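# Hang the clothes rail on two wall hooks

## Task

Set the clothes rail into both wall hooks so that it rests there, then open the gripper and pull the arm away. The task fails if the gripper is still holding the rail at the end, and the rail must stay on the hooks by itself rather than being supported by the robot.

## Robot and tools

Robot: one 7-joint arm with a single parallel two-finger gripper. Joints from base outward: waist, shoulder, upper arm roll, elbow, forearm roll, wrist pitch, wrist roll. The fingers point along the gripper's own +z axis and close along its y axis. The reported hand point sits between the finger pads, roughly 2 cm short of the fingertips; closing pushes the tips about 10 mm further along +z.

Scene frame: origin on the table surface directly beneath the arm base, +z up, +y to the left when facing along +x. Results report end_effector_position (m) and end_effector_quat_wxyz, plus linear (m/s) and angular (rad/s) velocities, all in this frame. The base may be slightly tilted and the printed position gets less accurate at long reach. "Hand target" is where the controller is currently steering. grip_measured is the actual finger opening on the command scale. A "pose unreachable" line means the clearance check (which treats any mount block or post as arm) altered or refused the command.

execute_actions(actions): a list of actions run one after another. Each action is a table of up to 15 rows; each row lasts one control step of 1/30 s, and if fewer than 15 rows are given the final row repeats to fill 15 steps. Every row is 7 numbers in [-1, 1]: dx, dy, dz, rx, ry, rz, opening. The first six are an offset, expressed in the gripper's own axes, from the gripper pose measured when that action began (for a call's first action, the pose in the latest result). All rows in one action refer to that same start pose, not to the previous row. Scale: 1.0 equals 0.6 m for dx/dy/dz and 180 degrees for rx/ry/rz, which form a single rotation vector. opening is absolute: +1 fully open (0.084 m), -1 closed. An empty list just returns state and the three camera images.

move(target, speed, blocking): target is one 7-number row with the same layout, scale and gripper-axis offsets, measured from the pose shown in the most recent result. The gripper follows a straight path for 0.5 to 10 s (a path needing longer is cut off early), rotating the short way. speed is the path's top speed in m/s, 0.002 to 0.5 (default 0.25); rotation is capped at twice that in rad/s. The opening is applied when the move starts. The path ignores obstacles, the hand can lag, drift or overshoot speed (notably with the arm near straight). Contact force rises with speed and with how far the target lies beyond the contact point. The result adds a "move:" line: done (resting near target), off_target, moving, held, fault, etc., plus the distance to target and which limits acted (paced = sent pose was clipped; held = a check blocked some steps, after which the arm may jump faster than speed). blocking=false returns after 0.5 s while motion continues; then use wait or stop before any new execute_actions or move.

wait(seconds): 0 to 10; the arm keeps its last command, returns early if a running move ends. stop(): brakes the current move; it needs stopping distance, more when fast, and the fingers keep moving. zoom_image(camera, region): camera is cam_high, cam_low or cam_wrist (each 672x504); region [x0, y0, x1, y1] in pixels from the top-left, at most 504x504. finished_scene(scene): ends the current scene, given its number; irreversible, so only call once the rail hangs freely and the gripper has released it and backed off.

Motion limits: each step the commanded pose is clipped to within 70 mm and 16 degrees of the measured pose; the controller favours position over orientation. After an action the arm continues only to the last clipped pose, so a long reach needs further commands. Joint targets move at most 3.14 rad/s. Joint ranges (rad): waist and all rolls -6.283 to 6.283, shoulder -2.059 to 2.094, elbow -0.192 to 3.927, wrist pitch -1.693 to 3.142.

Gripping: to hold, keep commanding an opening clearly below grip_measured; the lower, the harder the squeeze (about 24 N per pad for parts up to ~6 cm). Re-sending grip_measured gives light pressure; wider parts may slip. Closing fast can overpress.

Hazards: torque faults occur if contact torque hits a joint load limit (N m: waist 45.5, shoulder 45.5, upper arm roll 27.3, elbow 27.3, forearm roll 27.3, wrist pitch 18.2, wrist roll 18.2; held weight counts); the arm backs off, freezes 10 s and drops the rest of the call. Torque readings include offsets and noise and are not what triggers faults. Holding loads heats motors: a MOTOR HOT warning appears from 65 °C, and at 80 °C the brakes engage (OVER-TEMPERATURE FAULT). The robot holds its last command while you think. Occasional tugs may hit the held rail or loose items. Avoid dropping the rail, slamming it into the hooks or wall, pushing hard, or knocking anything off the table, which fails the task. Smooth, quick, low-effort motion is preferred.

Each tool is called in YAML: its name, and indented under it one key for each argument.

## Session

execute_actions:
  actions: []

Scene clock: 0.00 s.
end_effector_position=(+0.2611, -0.0096, +0.2455) grip_measured=+1.00 end_effector_quat_wxyz=(-0.137, +0.886, +0.442, -0.022) end_effector_velocity=(+0.000, +0.000, -0.000) end_effector_angular_velocity=(-0.000, +0.000, -0.001)
Joint positions: [-0.113  0.475 -0.51   0.871  0.679  1.51  -2.18   0.084]
Joint velocities: [ 0.    -0.    -0.    -0.     0.     0.     0.001  0.   ]
Joint torques (N m, as the arm reports them, + toward a larger angle): no reading
Hand target: +0.261, -0.010, +0.245; -0.137, +0.886, +0.442, -0.022

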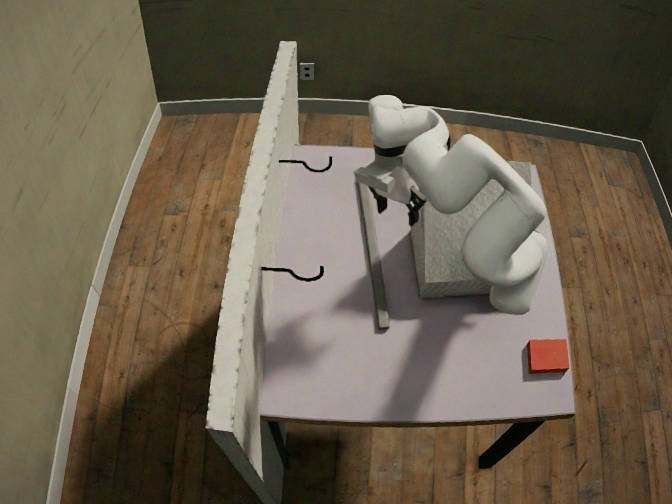

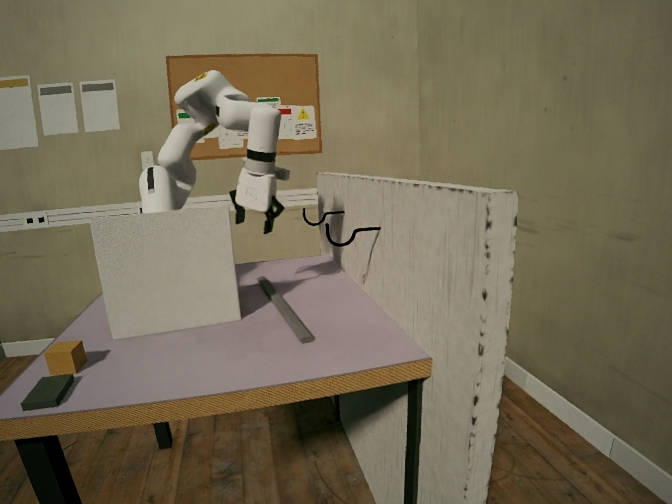

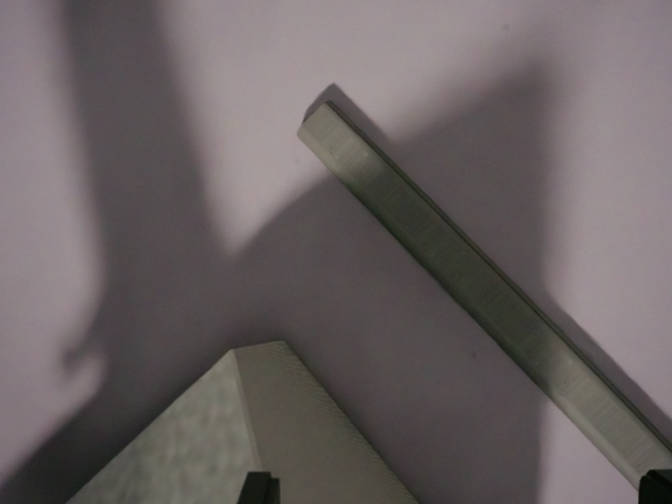

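move:
  target: [0.071,0.091,-0.019,-0.073,-0.053,-0.204,1]

Scene clock: 7.73 s.
end_effector_position=(+0.3313, -0.0092, +0.2458) grip_measured=+1.00 end_effector_quat_wxyz=(+0.000, +0.707, +0.707, +0.000) end_effector_velocity=(+0.001, -0.000, -0.001) end_effector_angular_velocity=(-0.002, -0.006, +0.012)
Joint positions: [-0.064  0.345 -0.42   0.828  0.772  1.215 -2.683  0.084]
Joint velocities: [-0.002 -0.002  0.003 -0.004  0.006 -0.007 -0.015  0.   ]
Joint torques (N m, as the arm reports them, + toward a larger angle): [-11.98 -10.35 -11.68  10.35   0.64  -2.29   0.2 ]
Hand target: +0.331, -0.009, +0.246; +0.000, +0.707, +0.707, +0.000
Off the commanded pose: 0.000 m, 0 deg.
move: done

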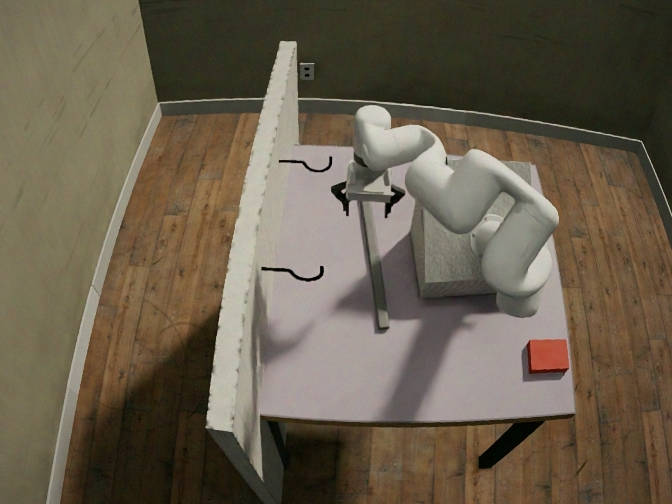

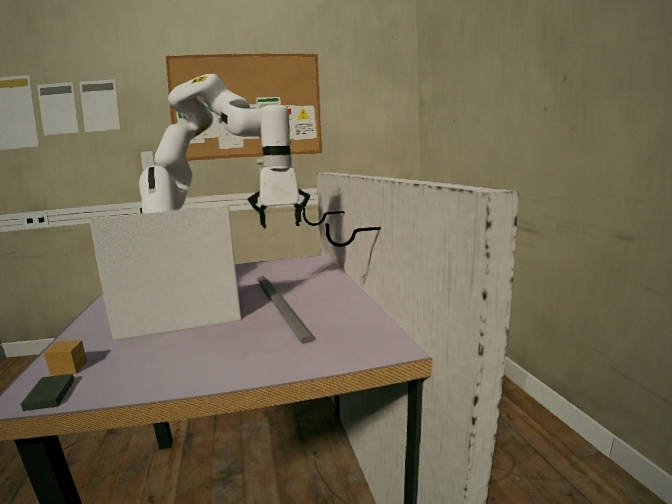

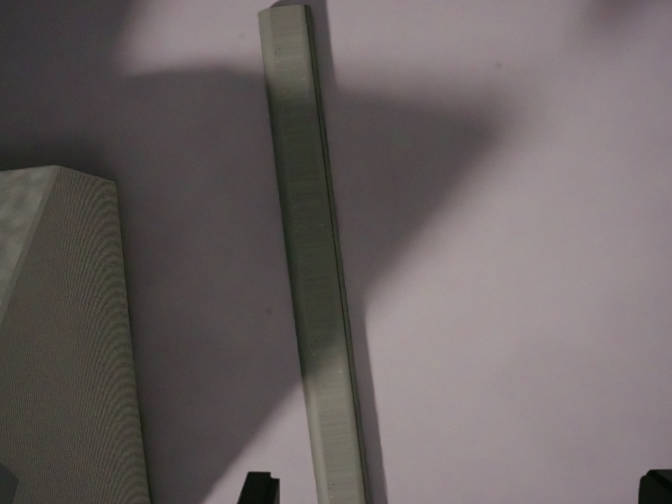

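move:
  target: [-0.1,0,0.25,0,0,-0.035,1]

Scene clock: 11.77 s.
end_effector_position=(+0.3312, -0.0686, +0.0957) grip_measured=+1.00 end_effector_quat_wxyz=(+0.000, +0.667, +0.745, -0.000) end_effector_velocity=(+0.001, -0.001, -0.002) end_effector_angular_velocity=(+0.002, -0.000, +0.003)
Joint positions: [-0.052  0.74  -0.23   0.852  1.137  0.963 -3.076  0.084]
Joint velocities: [-0.002  0.01   0.004  0.006  0.005 -0.001 -0.006  0.   ]
Joint torques (N m, as the arm reports them, + toward a larger angle): [-14.61 -11.38 -13.95   7.27   0.99  -2.23  -0.06]
Hand target: +0.331, -0.069, +0.095; -0.000, +0.667, +0.745, -0.000
Off the commanded pose: 0.001 m, 0 deg.
move: done

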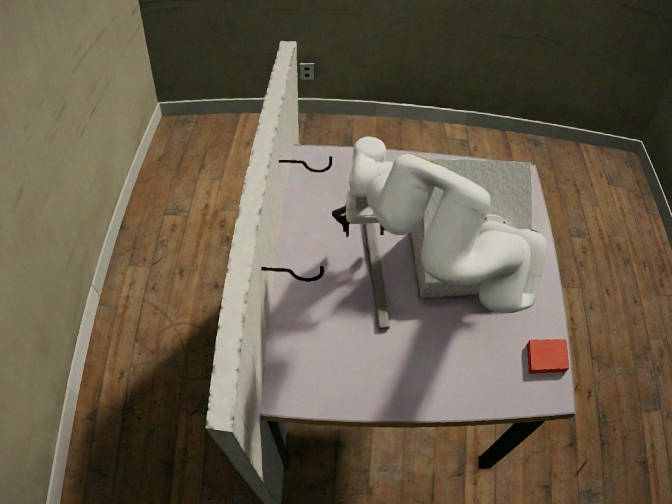

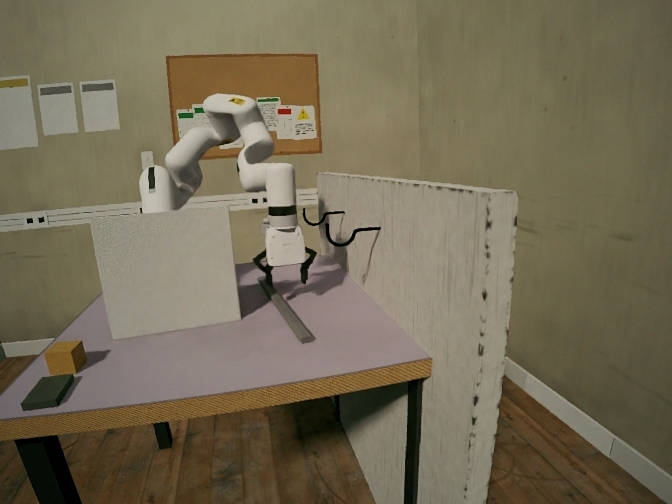

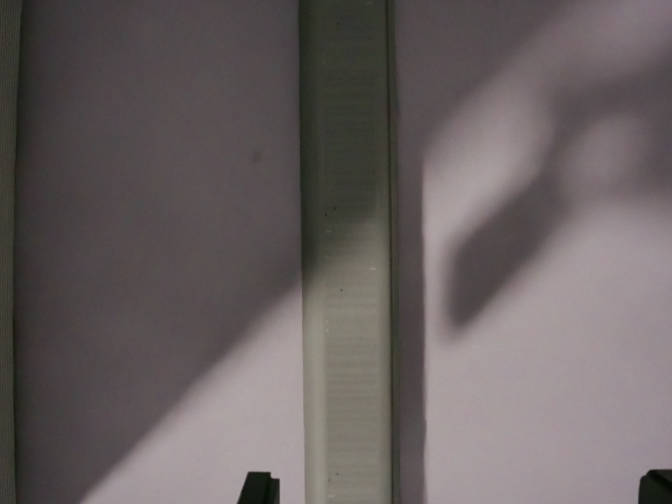

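move:
  target: [-0.03,-0.04,0.06,0,0,0,1]

move:
  target: [0,0,0.058,0,0,0,1]
  speed: 0.08

Scene clock: 16.63 s.
end_effector_position=(+0.3094, -0.0890, +0.0599) grip_measured=+1.00 end_effector_quat_wxyz=(+0.000, +0.667, +0.745, -0.000) end_effector_velocity=(-0.000, -0.001, -0.002) end_effector_angular_velocity=(+0.000, -0.001, +0.001)
Joint positions: [-0.071  0.846 -0.189  0.849  1.232  0.908 -3.194  0.084]
Joint velocities: [-0.001  0.006  0.003  0.002  0.006 -0.003 -0.007 -0.   ]
Joint torques (N m, as the arm reports them, + toward a larger angle): [-14.79 -12.16 -13.54   6.45   0.78  -2.25  -0.05]
Hand target: +0.309, -0.089, +0.060; -0.000, +0.667, +0.745, -0.000
Off the commanded pose: 0.000 m, 0 deg.
move: done

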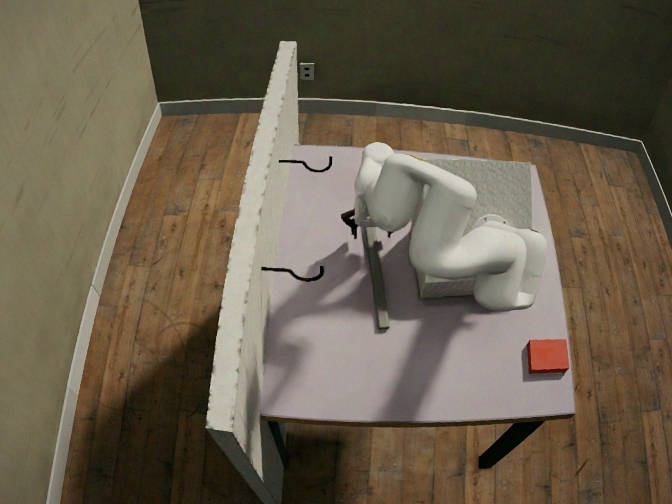

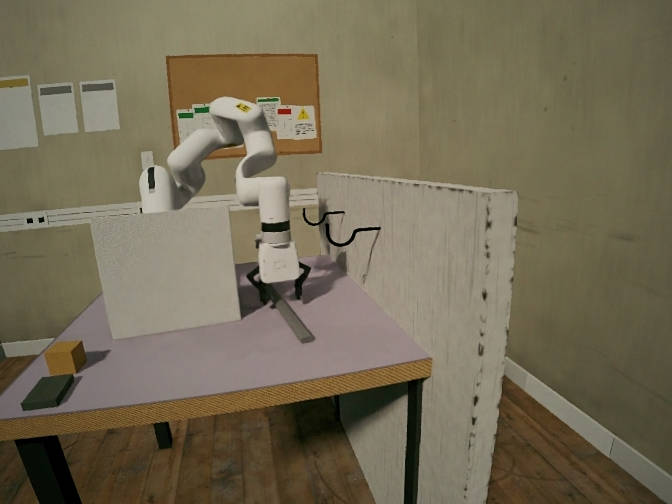

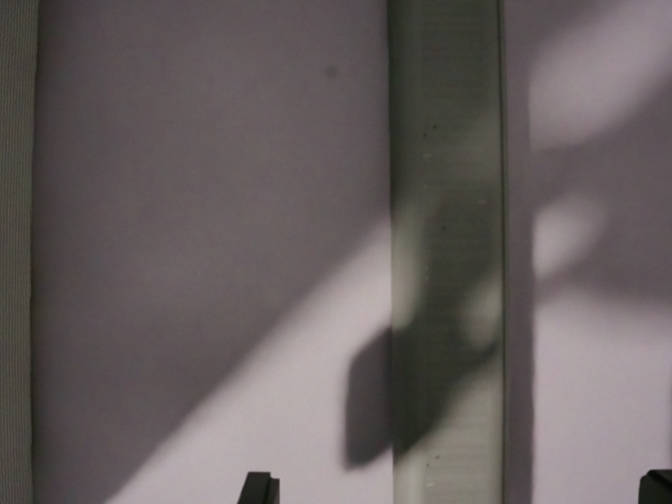

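Scene clock: 17.70 s.
end_effector_position=(+0.3123, -0.0937, +0.0344) grip_measured=+1.00 end_effector_quat_wxyz=(+0.009, +0.668, +0.744, -0.001) end_effector_velocity=(+0.003, -0.003, +0.000) end_effector_angular_velocity=(-0.011, -0.001, +0.008)
Joint positions: [-0.051  0.908 -0.156  0.874  1.318  0.867 -3.235  0.084]
Joint velocities: [ 0.022  0.008 -0.018  0.01   0.011  0.005 -0.008  0.   ]
Joint torques (N m, as the arm reports them, + toward a larger angle): [-0.43  7.12  4.26 10.17  7.54 -8.35 -2.83]
Hand target: +0.309, -0.089, +0.025; -0.000, +0.667, +0.745, -0.000
Off the commanded pose: 0.011 m, 1 deg.
move: off_target

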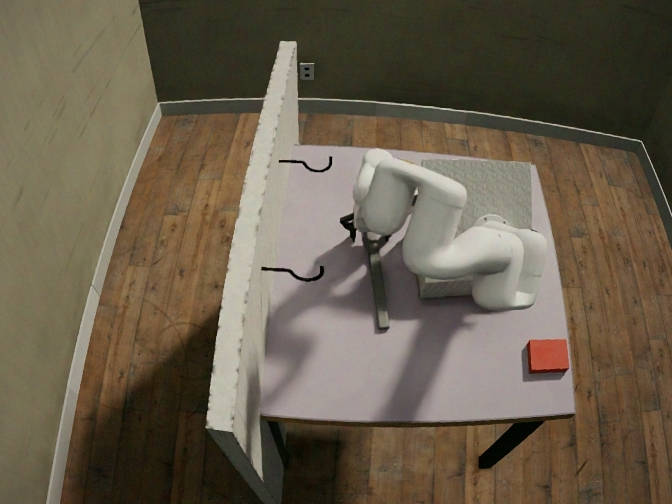

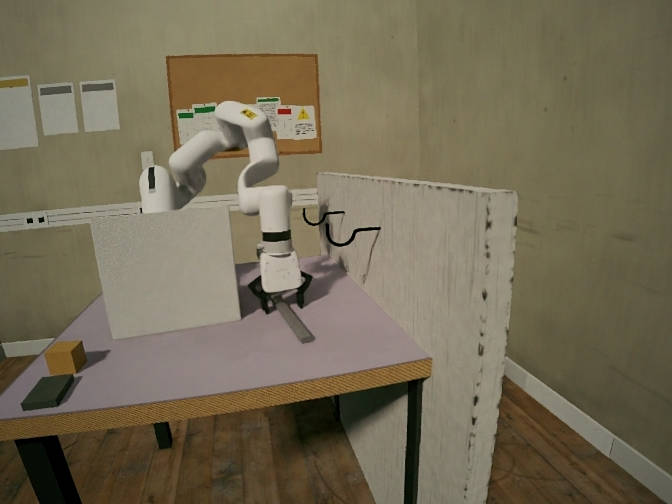

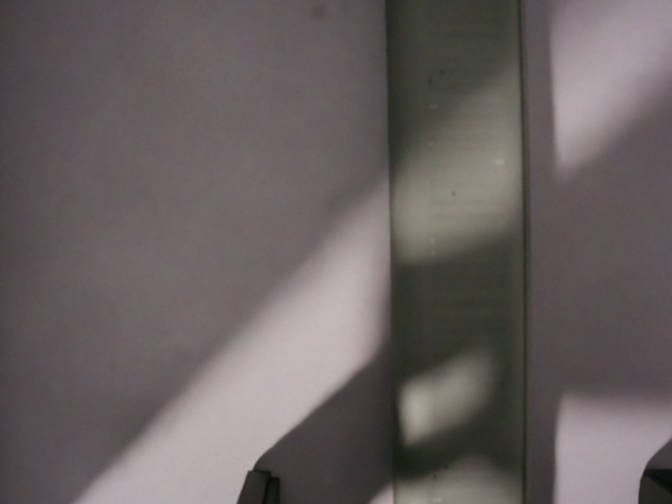

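Fingers touched the table (z offset). Raise, then close.

execute_actions:
  actions:
    - [[0,0,-0.023,0,0,0,1]]
    - [[0,0,0,0,0,0,0.2]]
    - [[0,0,0,0,0,0,-0.3]]
    - [[0,0,0,0,0,0,-1]]

move:
  target: [0,0,-0.06,0,0,0,-1]
  speed: 0.08

Scene clock: 22.97 s.
end_effector_position=(+0.3121, -0.0937, +0.0470) grip_measured=-0.34 end_effector_quat_wxyz=(+0.009, +0.668, +0.744, -0.002) end_effector_velocity=(-0.000, +0.000, -0.000) end_effector_angular_velocity=(-0.000, +0.001, +0.002)
Joint positions: [-0.054  0.881 -0.177  0.864  1.286  0.883 -3.219  0.029]
Joint velocities: [ 0.    -0.     0.    -0.001 -0.    -0.001 -0.001 -0.   ]
Joint torques (N m, as the arm reports them, + toward a larger angle): [-12.85 -11.69  -9.97   5.74   1.67  -1.11   0.06]
Hand target: +0.312, -0.094, +0.047; +0.009, +0.668, +0.744, -0.002
Off the commanded pose: 0.000 m, 0 deg.

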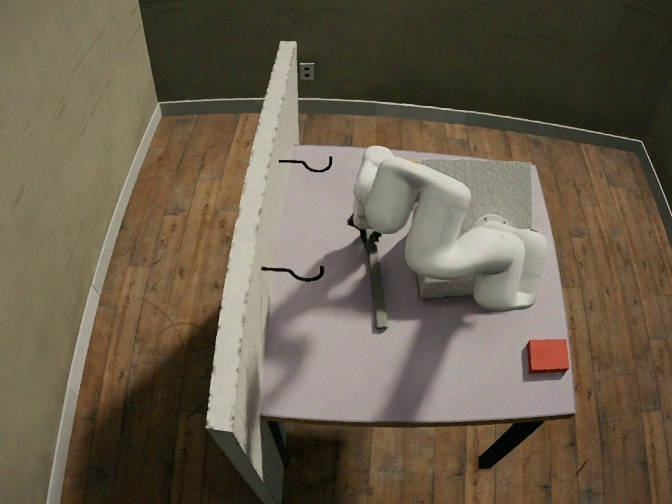

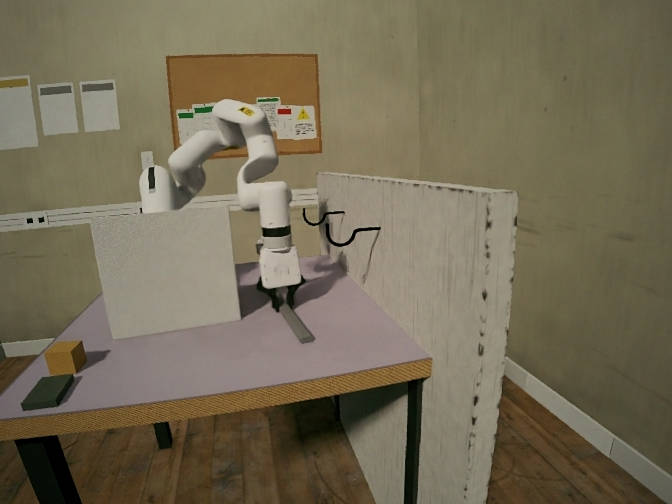

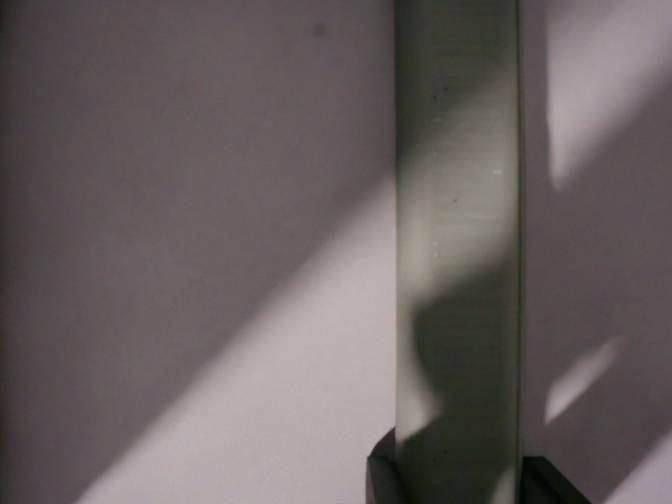

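Scene clock: 23.90 s.
end_effector_position=(+0.3117, -0.0933, +0.0826) grip_measured=-0.34 end_effector_quat_wxyz=(+0.009, +0.668, +0.744, -0.002) end_effector_velocity=(+0.000, -0.000, +0.003) end_effector_angular_velocity=(-0.002, +0.001, +0.001)
Joint positions: [-0.069  0.806 -0.234  0.842  1.194  0.931 -3.174  0.029]
Joint velocities: [-0.    -0.006 -0.006 -0.    -0.009  0.004  0.004 -0.   ]
Joint torques (N m, as the arm reports them, + toward a larger angle): [-14.71 -12.6  -14.32   7.18   1.1   -2.51  -0.05]
Hand target: +0.312, -0.093, +0.083; +0.009, +0.668, +0.744, -0.002
Off the commanded pose: 0.000 m, 0 deg.
move: done

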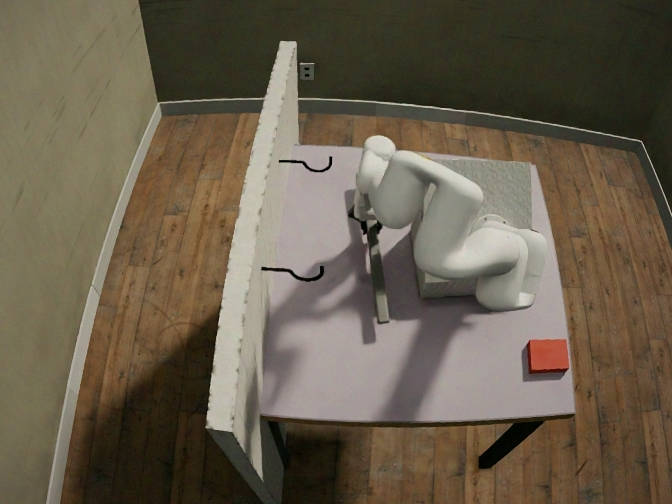

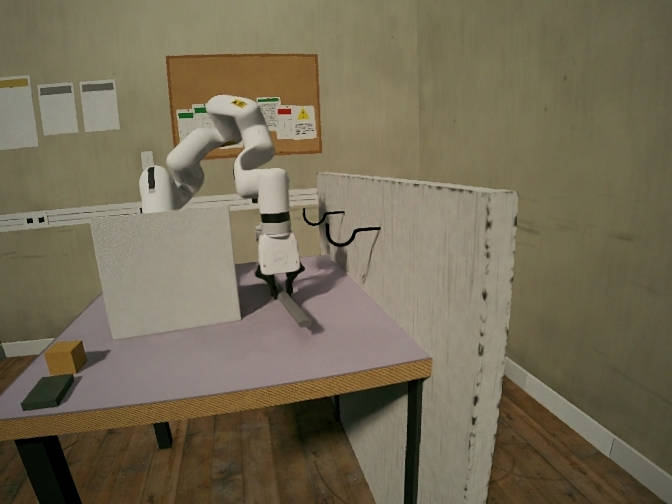

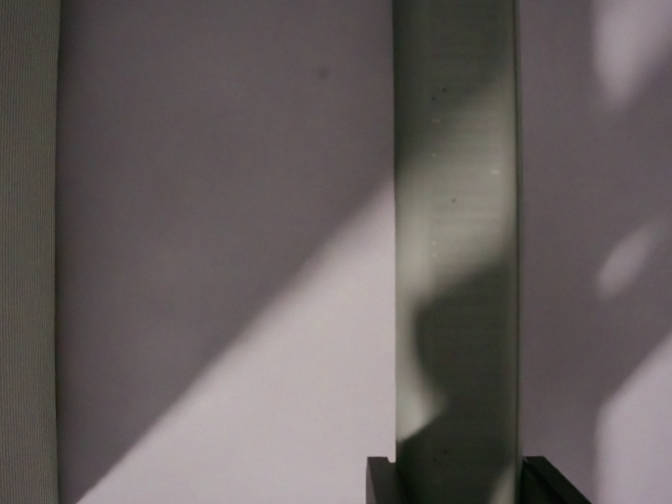

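move:
  target: [0.14,0.06,-0.4,0,0,0.045,-1]
  speed: 0.2

Scene clock: 31.27 s.
end_effector_position=(+0.3360, -0.0031, +0.3219) grip_measured=-0.34 end_effector_quat_wxyz=(+0.009, +0.719, +0.694, -0.001) end_effector_velocity=(+0.001, +0.001, +0.003) end_effector_angular_velocity=(-0.001, -0.001, +0.001)
Joint positions: [-0.091  0.283 -0.503  0.955  0.659  1.373 -2.578  0.029]
Joint velocities: [-0.001 -0.002 -0.001  0.006 -0.002  0.006  0.003 -0.   ]
Joint torques (N m, as the arm reports them, + toward a larger angle): [-12.21  -9.46 -11.86  11.84   0.64  -2.56  -0.1 ]
Hand target: +0.336, -0.003, +0.322; +0.009, +0.719, +0.694, -0.001
Off the commanded pose: 0.001 m, 0 deg.
move: done

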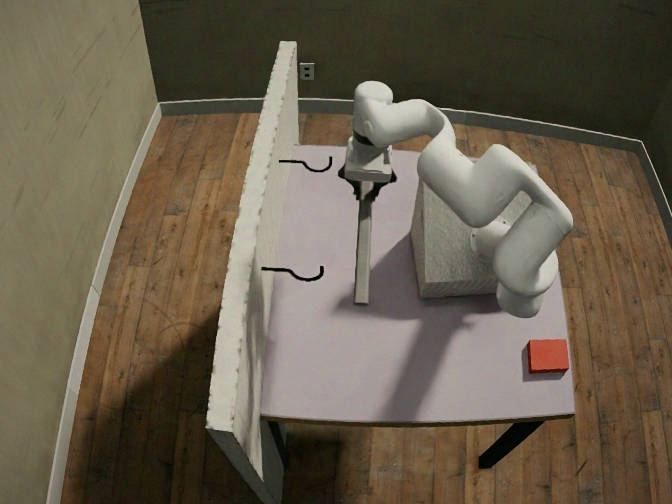

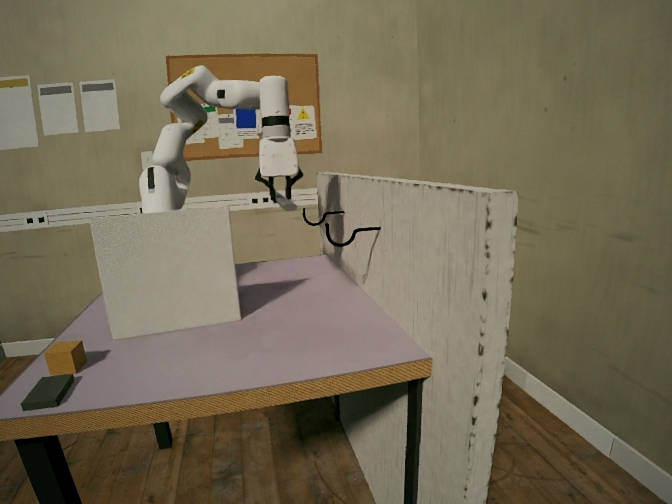

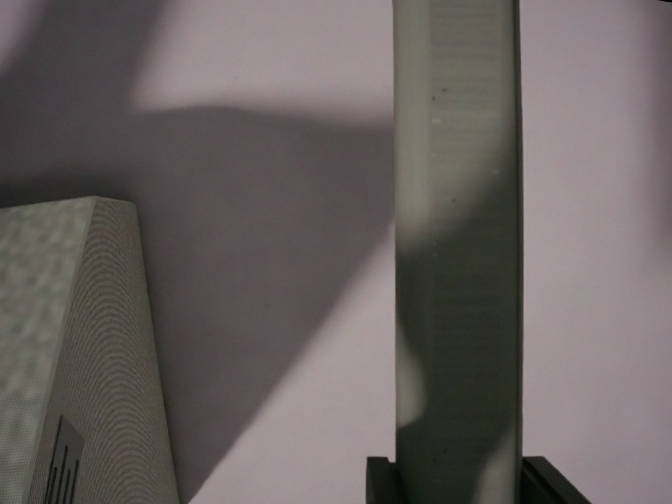

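move:
  target: [-0.02,0.2,0,0,0,0,-1]
  speed: 0.15

move:
  target: [0,0,0.05,0,0,0,-1]
  speed: 0.08

zoom_image:
  camera: "cam_low"
  region: [260,150,420,270]

Scene clock: 36.27 s.
end_effector_position=(+0.4553, -0.0188, +0.3230) grip_measured=-0.34 end_effector_quat_wxyz=(+0.009, +0.719, +0.695, -0.001) end_effector_velocity=(+0.002, -0.001, -0.000) end_effector_angular_velocity=(+0.002, +0.003, -0.001)
Joint positions: [-0.122  0.611 -0.408  1.387  0.792  1.464 -2.484  0.029]
Joint velocities: [-0.003  0.009  0.002  0.013  0.001  0.006  0.003  0.   ]
Joint torques (N m, as the arm reports them, + toward a larger angle): [-18.3  -14.1  -15.    11.28   0.78  -2.6    0.29]
Hand target: +0.456, -0.019, +0.323; +0.009, +0.719, +0.695, -0.001
Off the commanded pose: 0.001 m, 0 deg.
move: done

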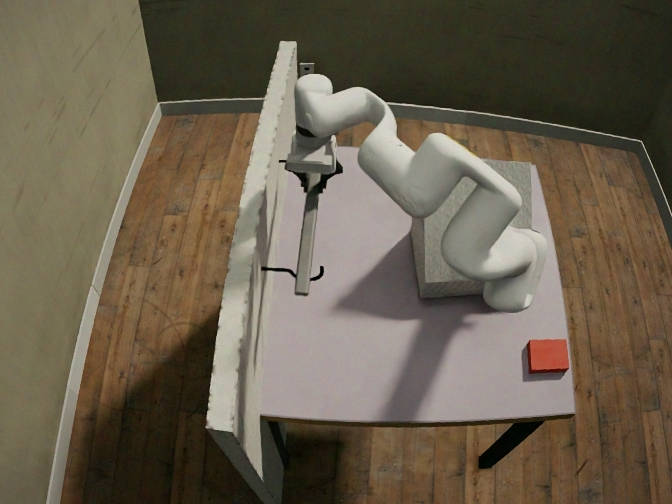

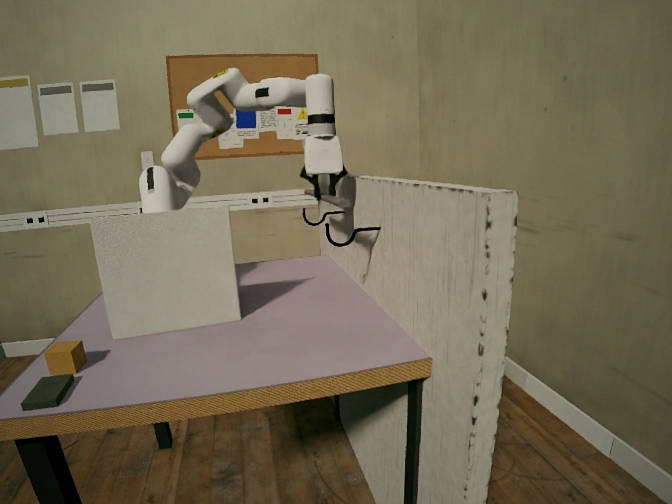

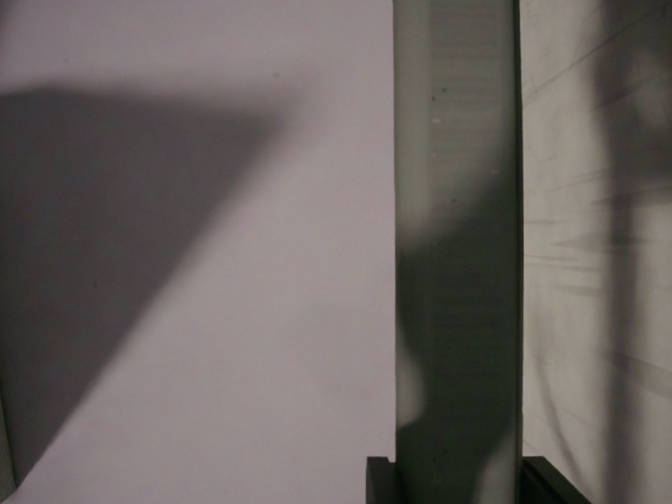

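Scene clock: 37.17 s.
end_effector_position=(+0.4556, -0.0192, +0.2935) grip_measured=-0.34 end_effector_quat_wxyz=(+0.009, +0.719, +0.695, -0.001) end_effector_velocity=(-0.000, +0.000, -0.004) end_effector_angular_velocity=(+0.001, +0.001, -0.000)
Joint positions: [-0.092  0.617 -0.392  1.329  0.82   1.399 -2.499  0.029]
Joint velocities: [ 0.003  0.001  0.003 -0.007  0.004 -0.007 -0.002  0.   ]
Joint torques (N m, as the arm reports them, + toward a larger angle): [-17.95 -13.95 -15.35  10.69   1.21  -2.69   0.05]
Hand target: +0.456, -0.019, +0.293; +0.009, +0.719, +0.695, -0.001
Off the commanded pose: 0.001 m, 0 deg.
move: done

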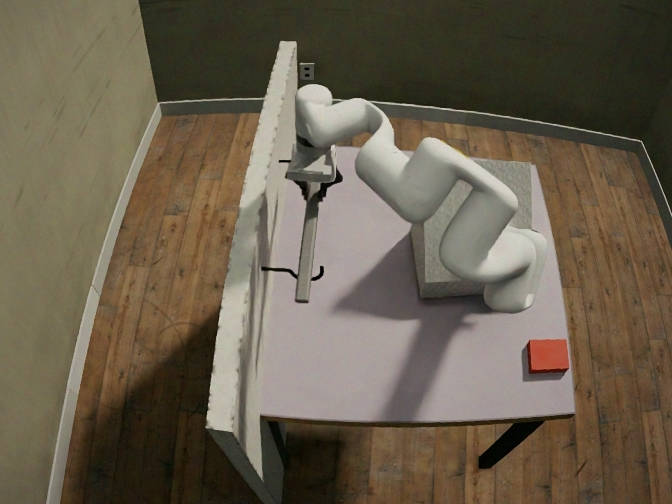

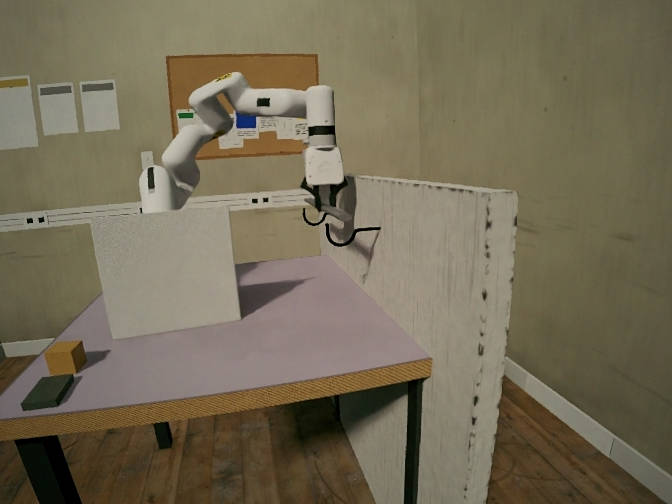

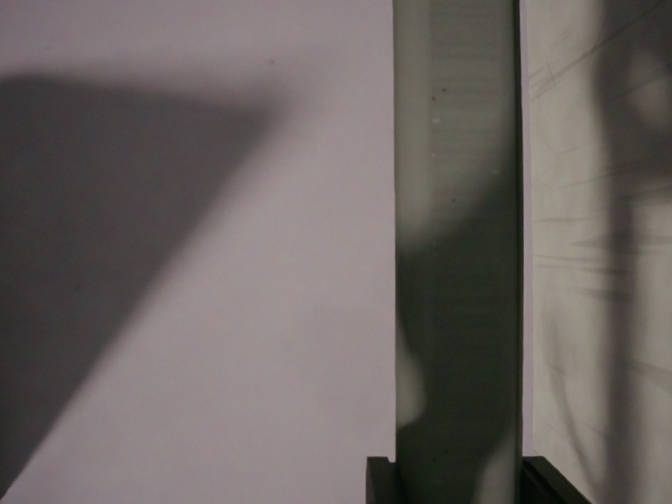

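Region (260, 150, 420, 270) of cam_low's 672x504 image, scaled by 3.150, with more detail than that image has; it fills the top 378 rows of this view, and the rest is white.

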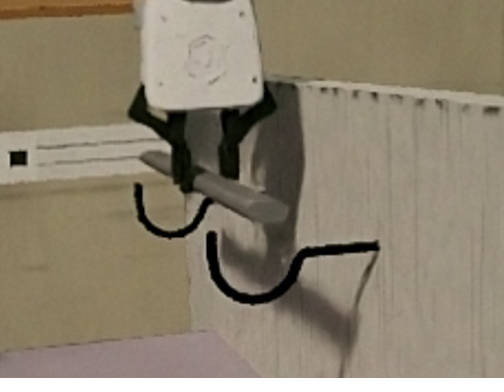

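move:
  target: [-0.06,0,0.07,0,0,-0.005,-1]
  speed: 0.06

zoom_image:
  camera: "cam_low"
  region: [260,150,420,270]

Scene clock: 41.87 s.
end_effector_position=(+0.4549, -0.0554, +0.2522) grip_measured=-0.34 end_effector_quat_wxyz=(+0.009, +0.714, +0.700, -0.001) end_effector_velocity=(+0.000, -0.002, -0.002) end_effector_angular_velocity=(+0.000, -0.000, +0.002)
Joint positions: [-0.105  0.72  -0.363  1.322  0.87   1.321 -2.589  0.029]
Joint velocities: [-0.002  0.006  0.002  0.001  0.003 -0.004 -0.005 -0.   ]
Joint torques (N m, as the arm reports them, + toward a larger angle): [-19.5  -15.25 -15.59  10.04   0.78  -2.52  -0.04]
Hand target: +0.455, -0.056, +0.252; +0.009, +0.714, +0.700, -0.001
Off the commanded pose: 0.000 m, 0 deg.
move: done

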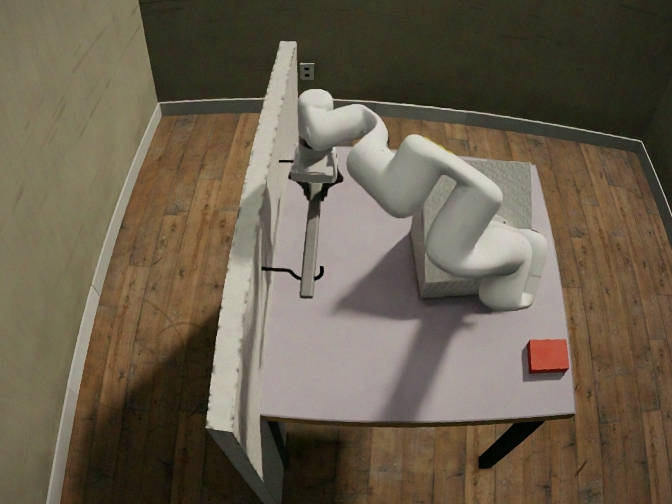

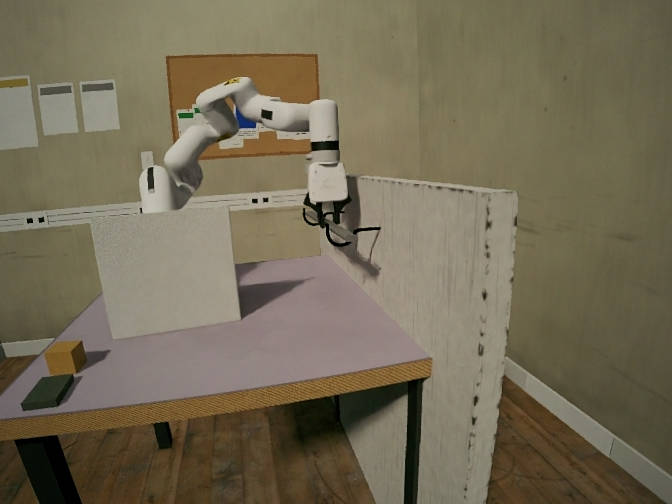

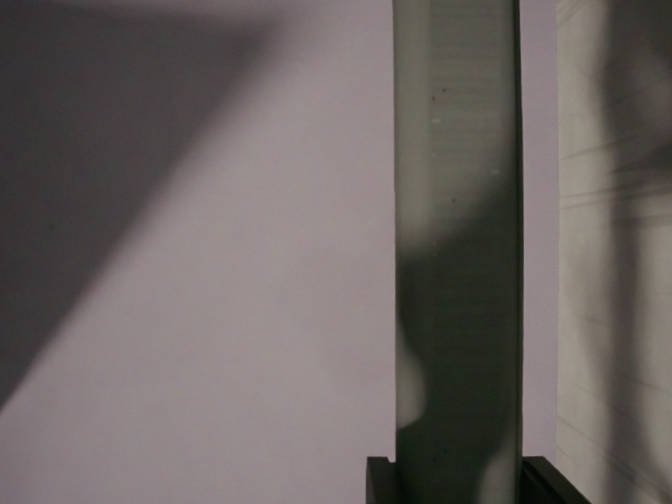

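Region (260, 150, 420, 270) of cam_low's 672x504 image, scaled by 3.150, with more detail than that image has; it fills the top 378 rows of this view, and the rest is white.

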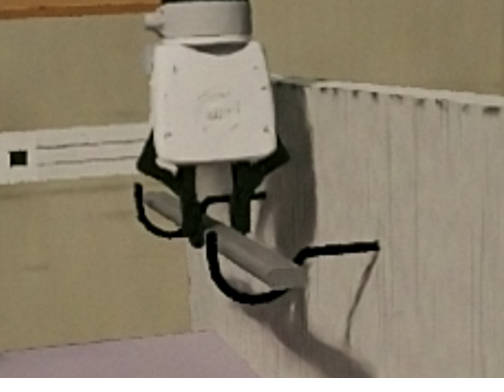

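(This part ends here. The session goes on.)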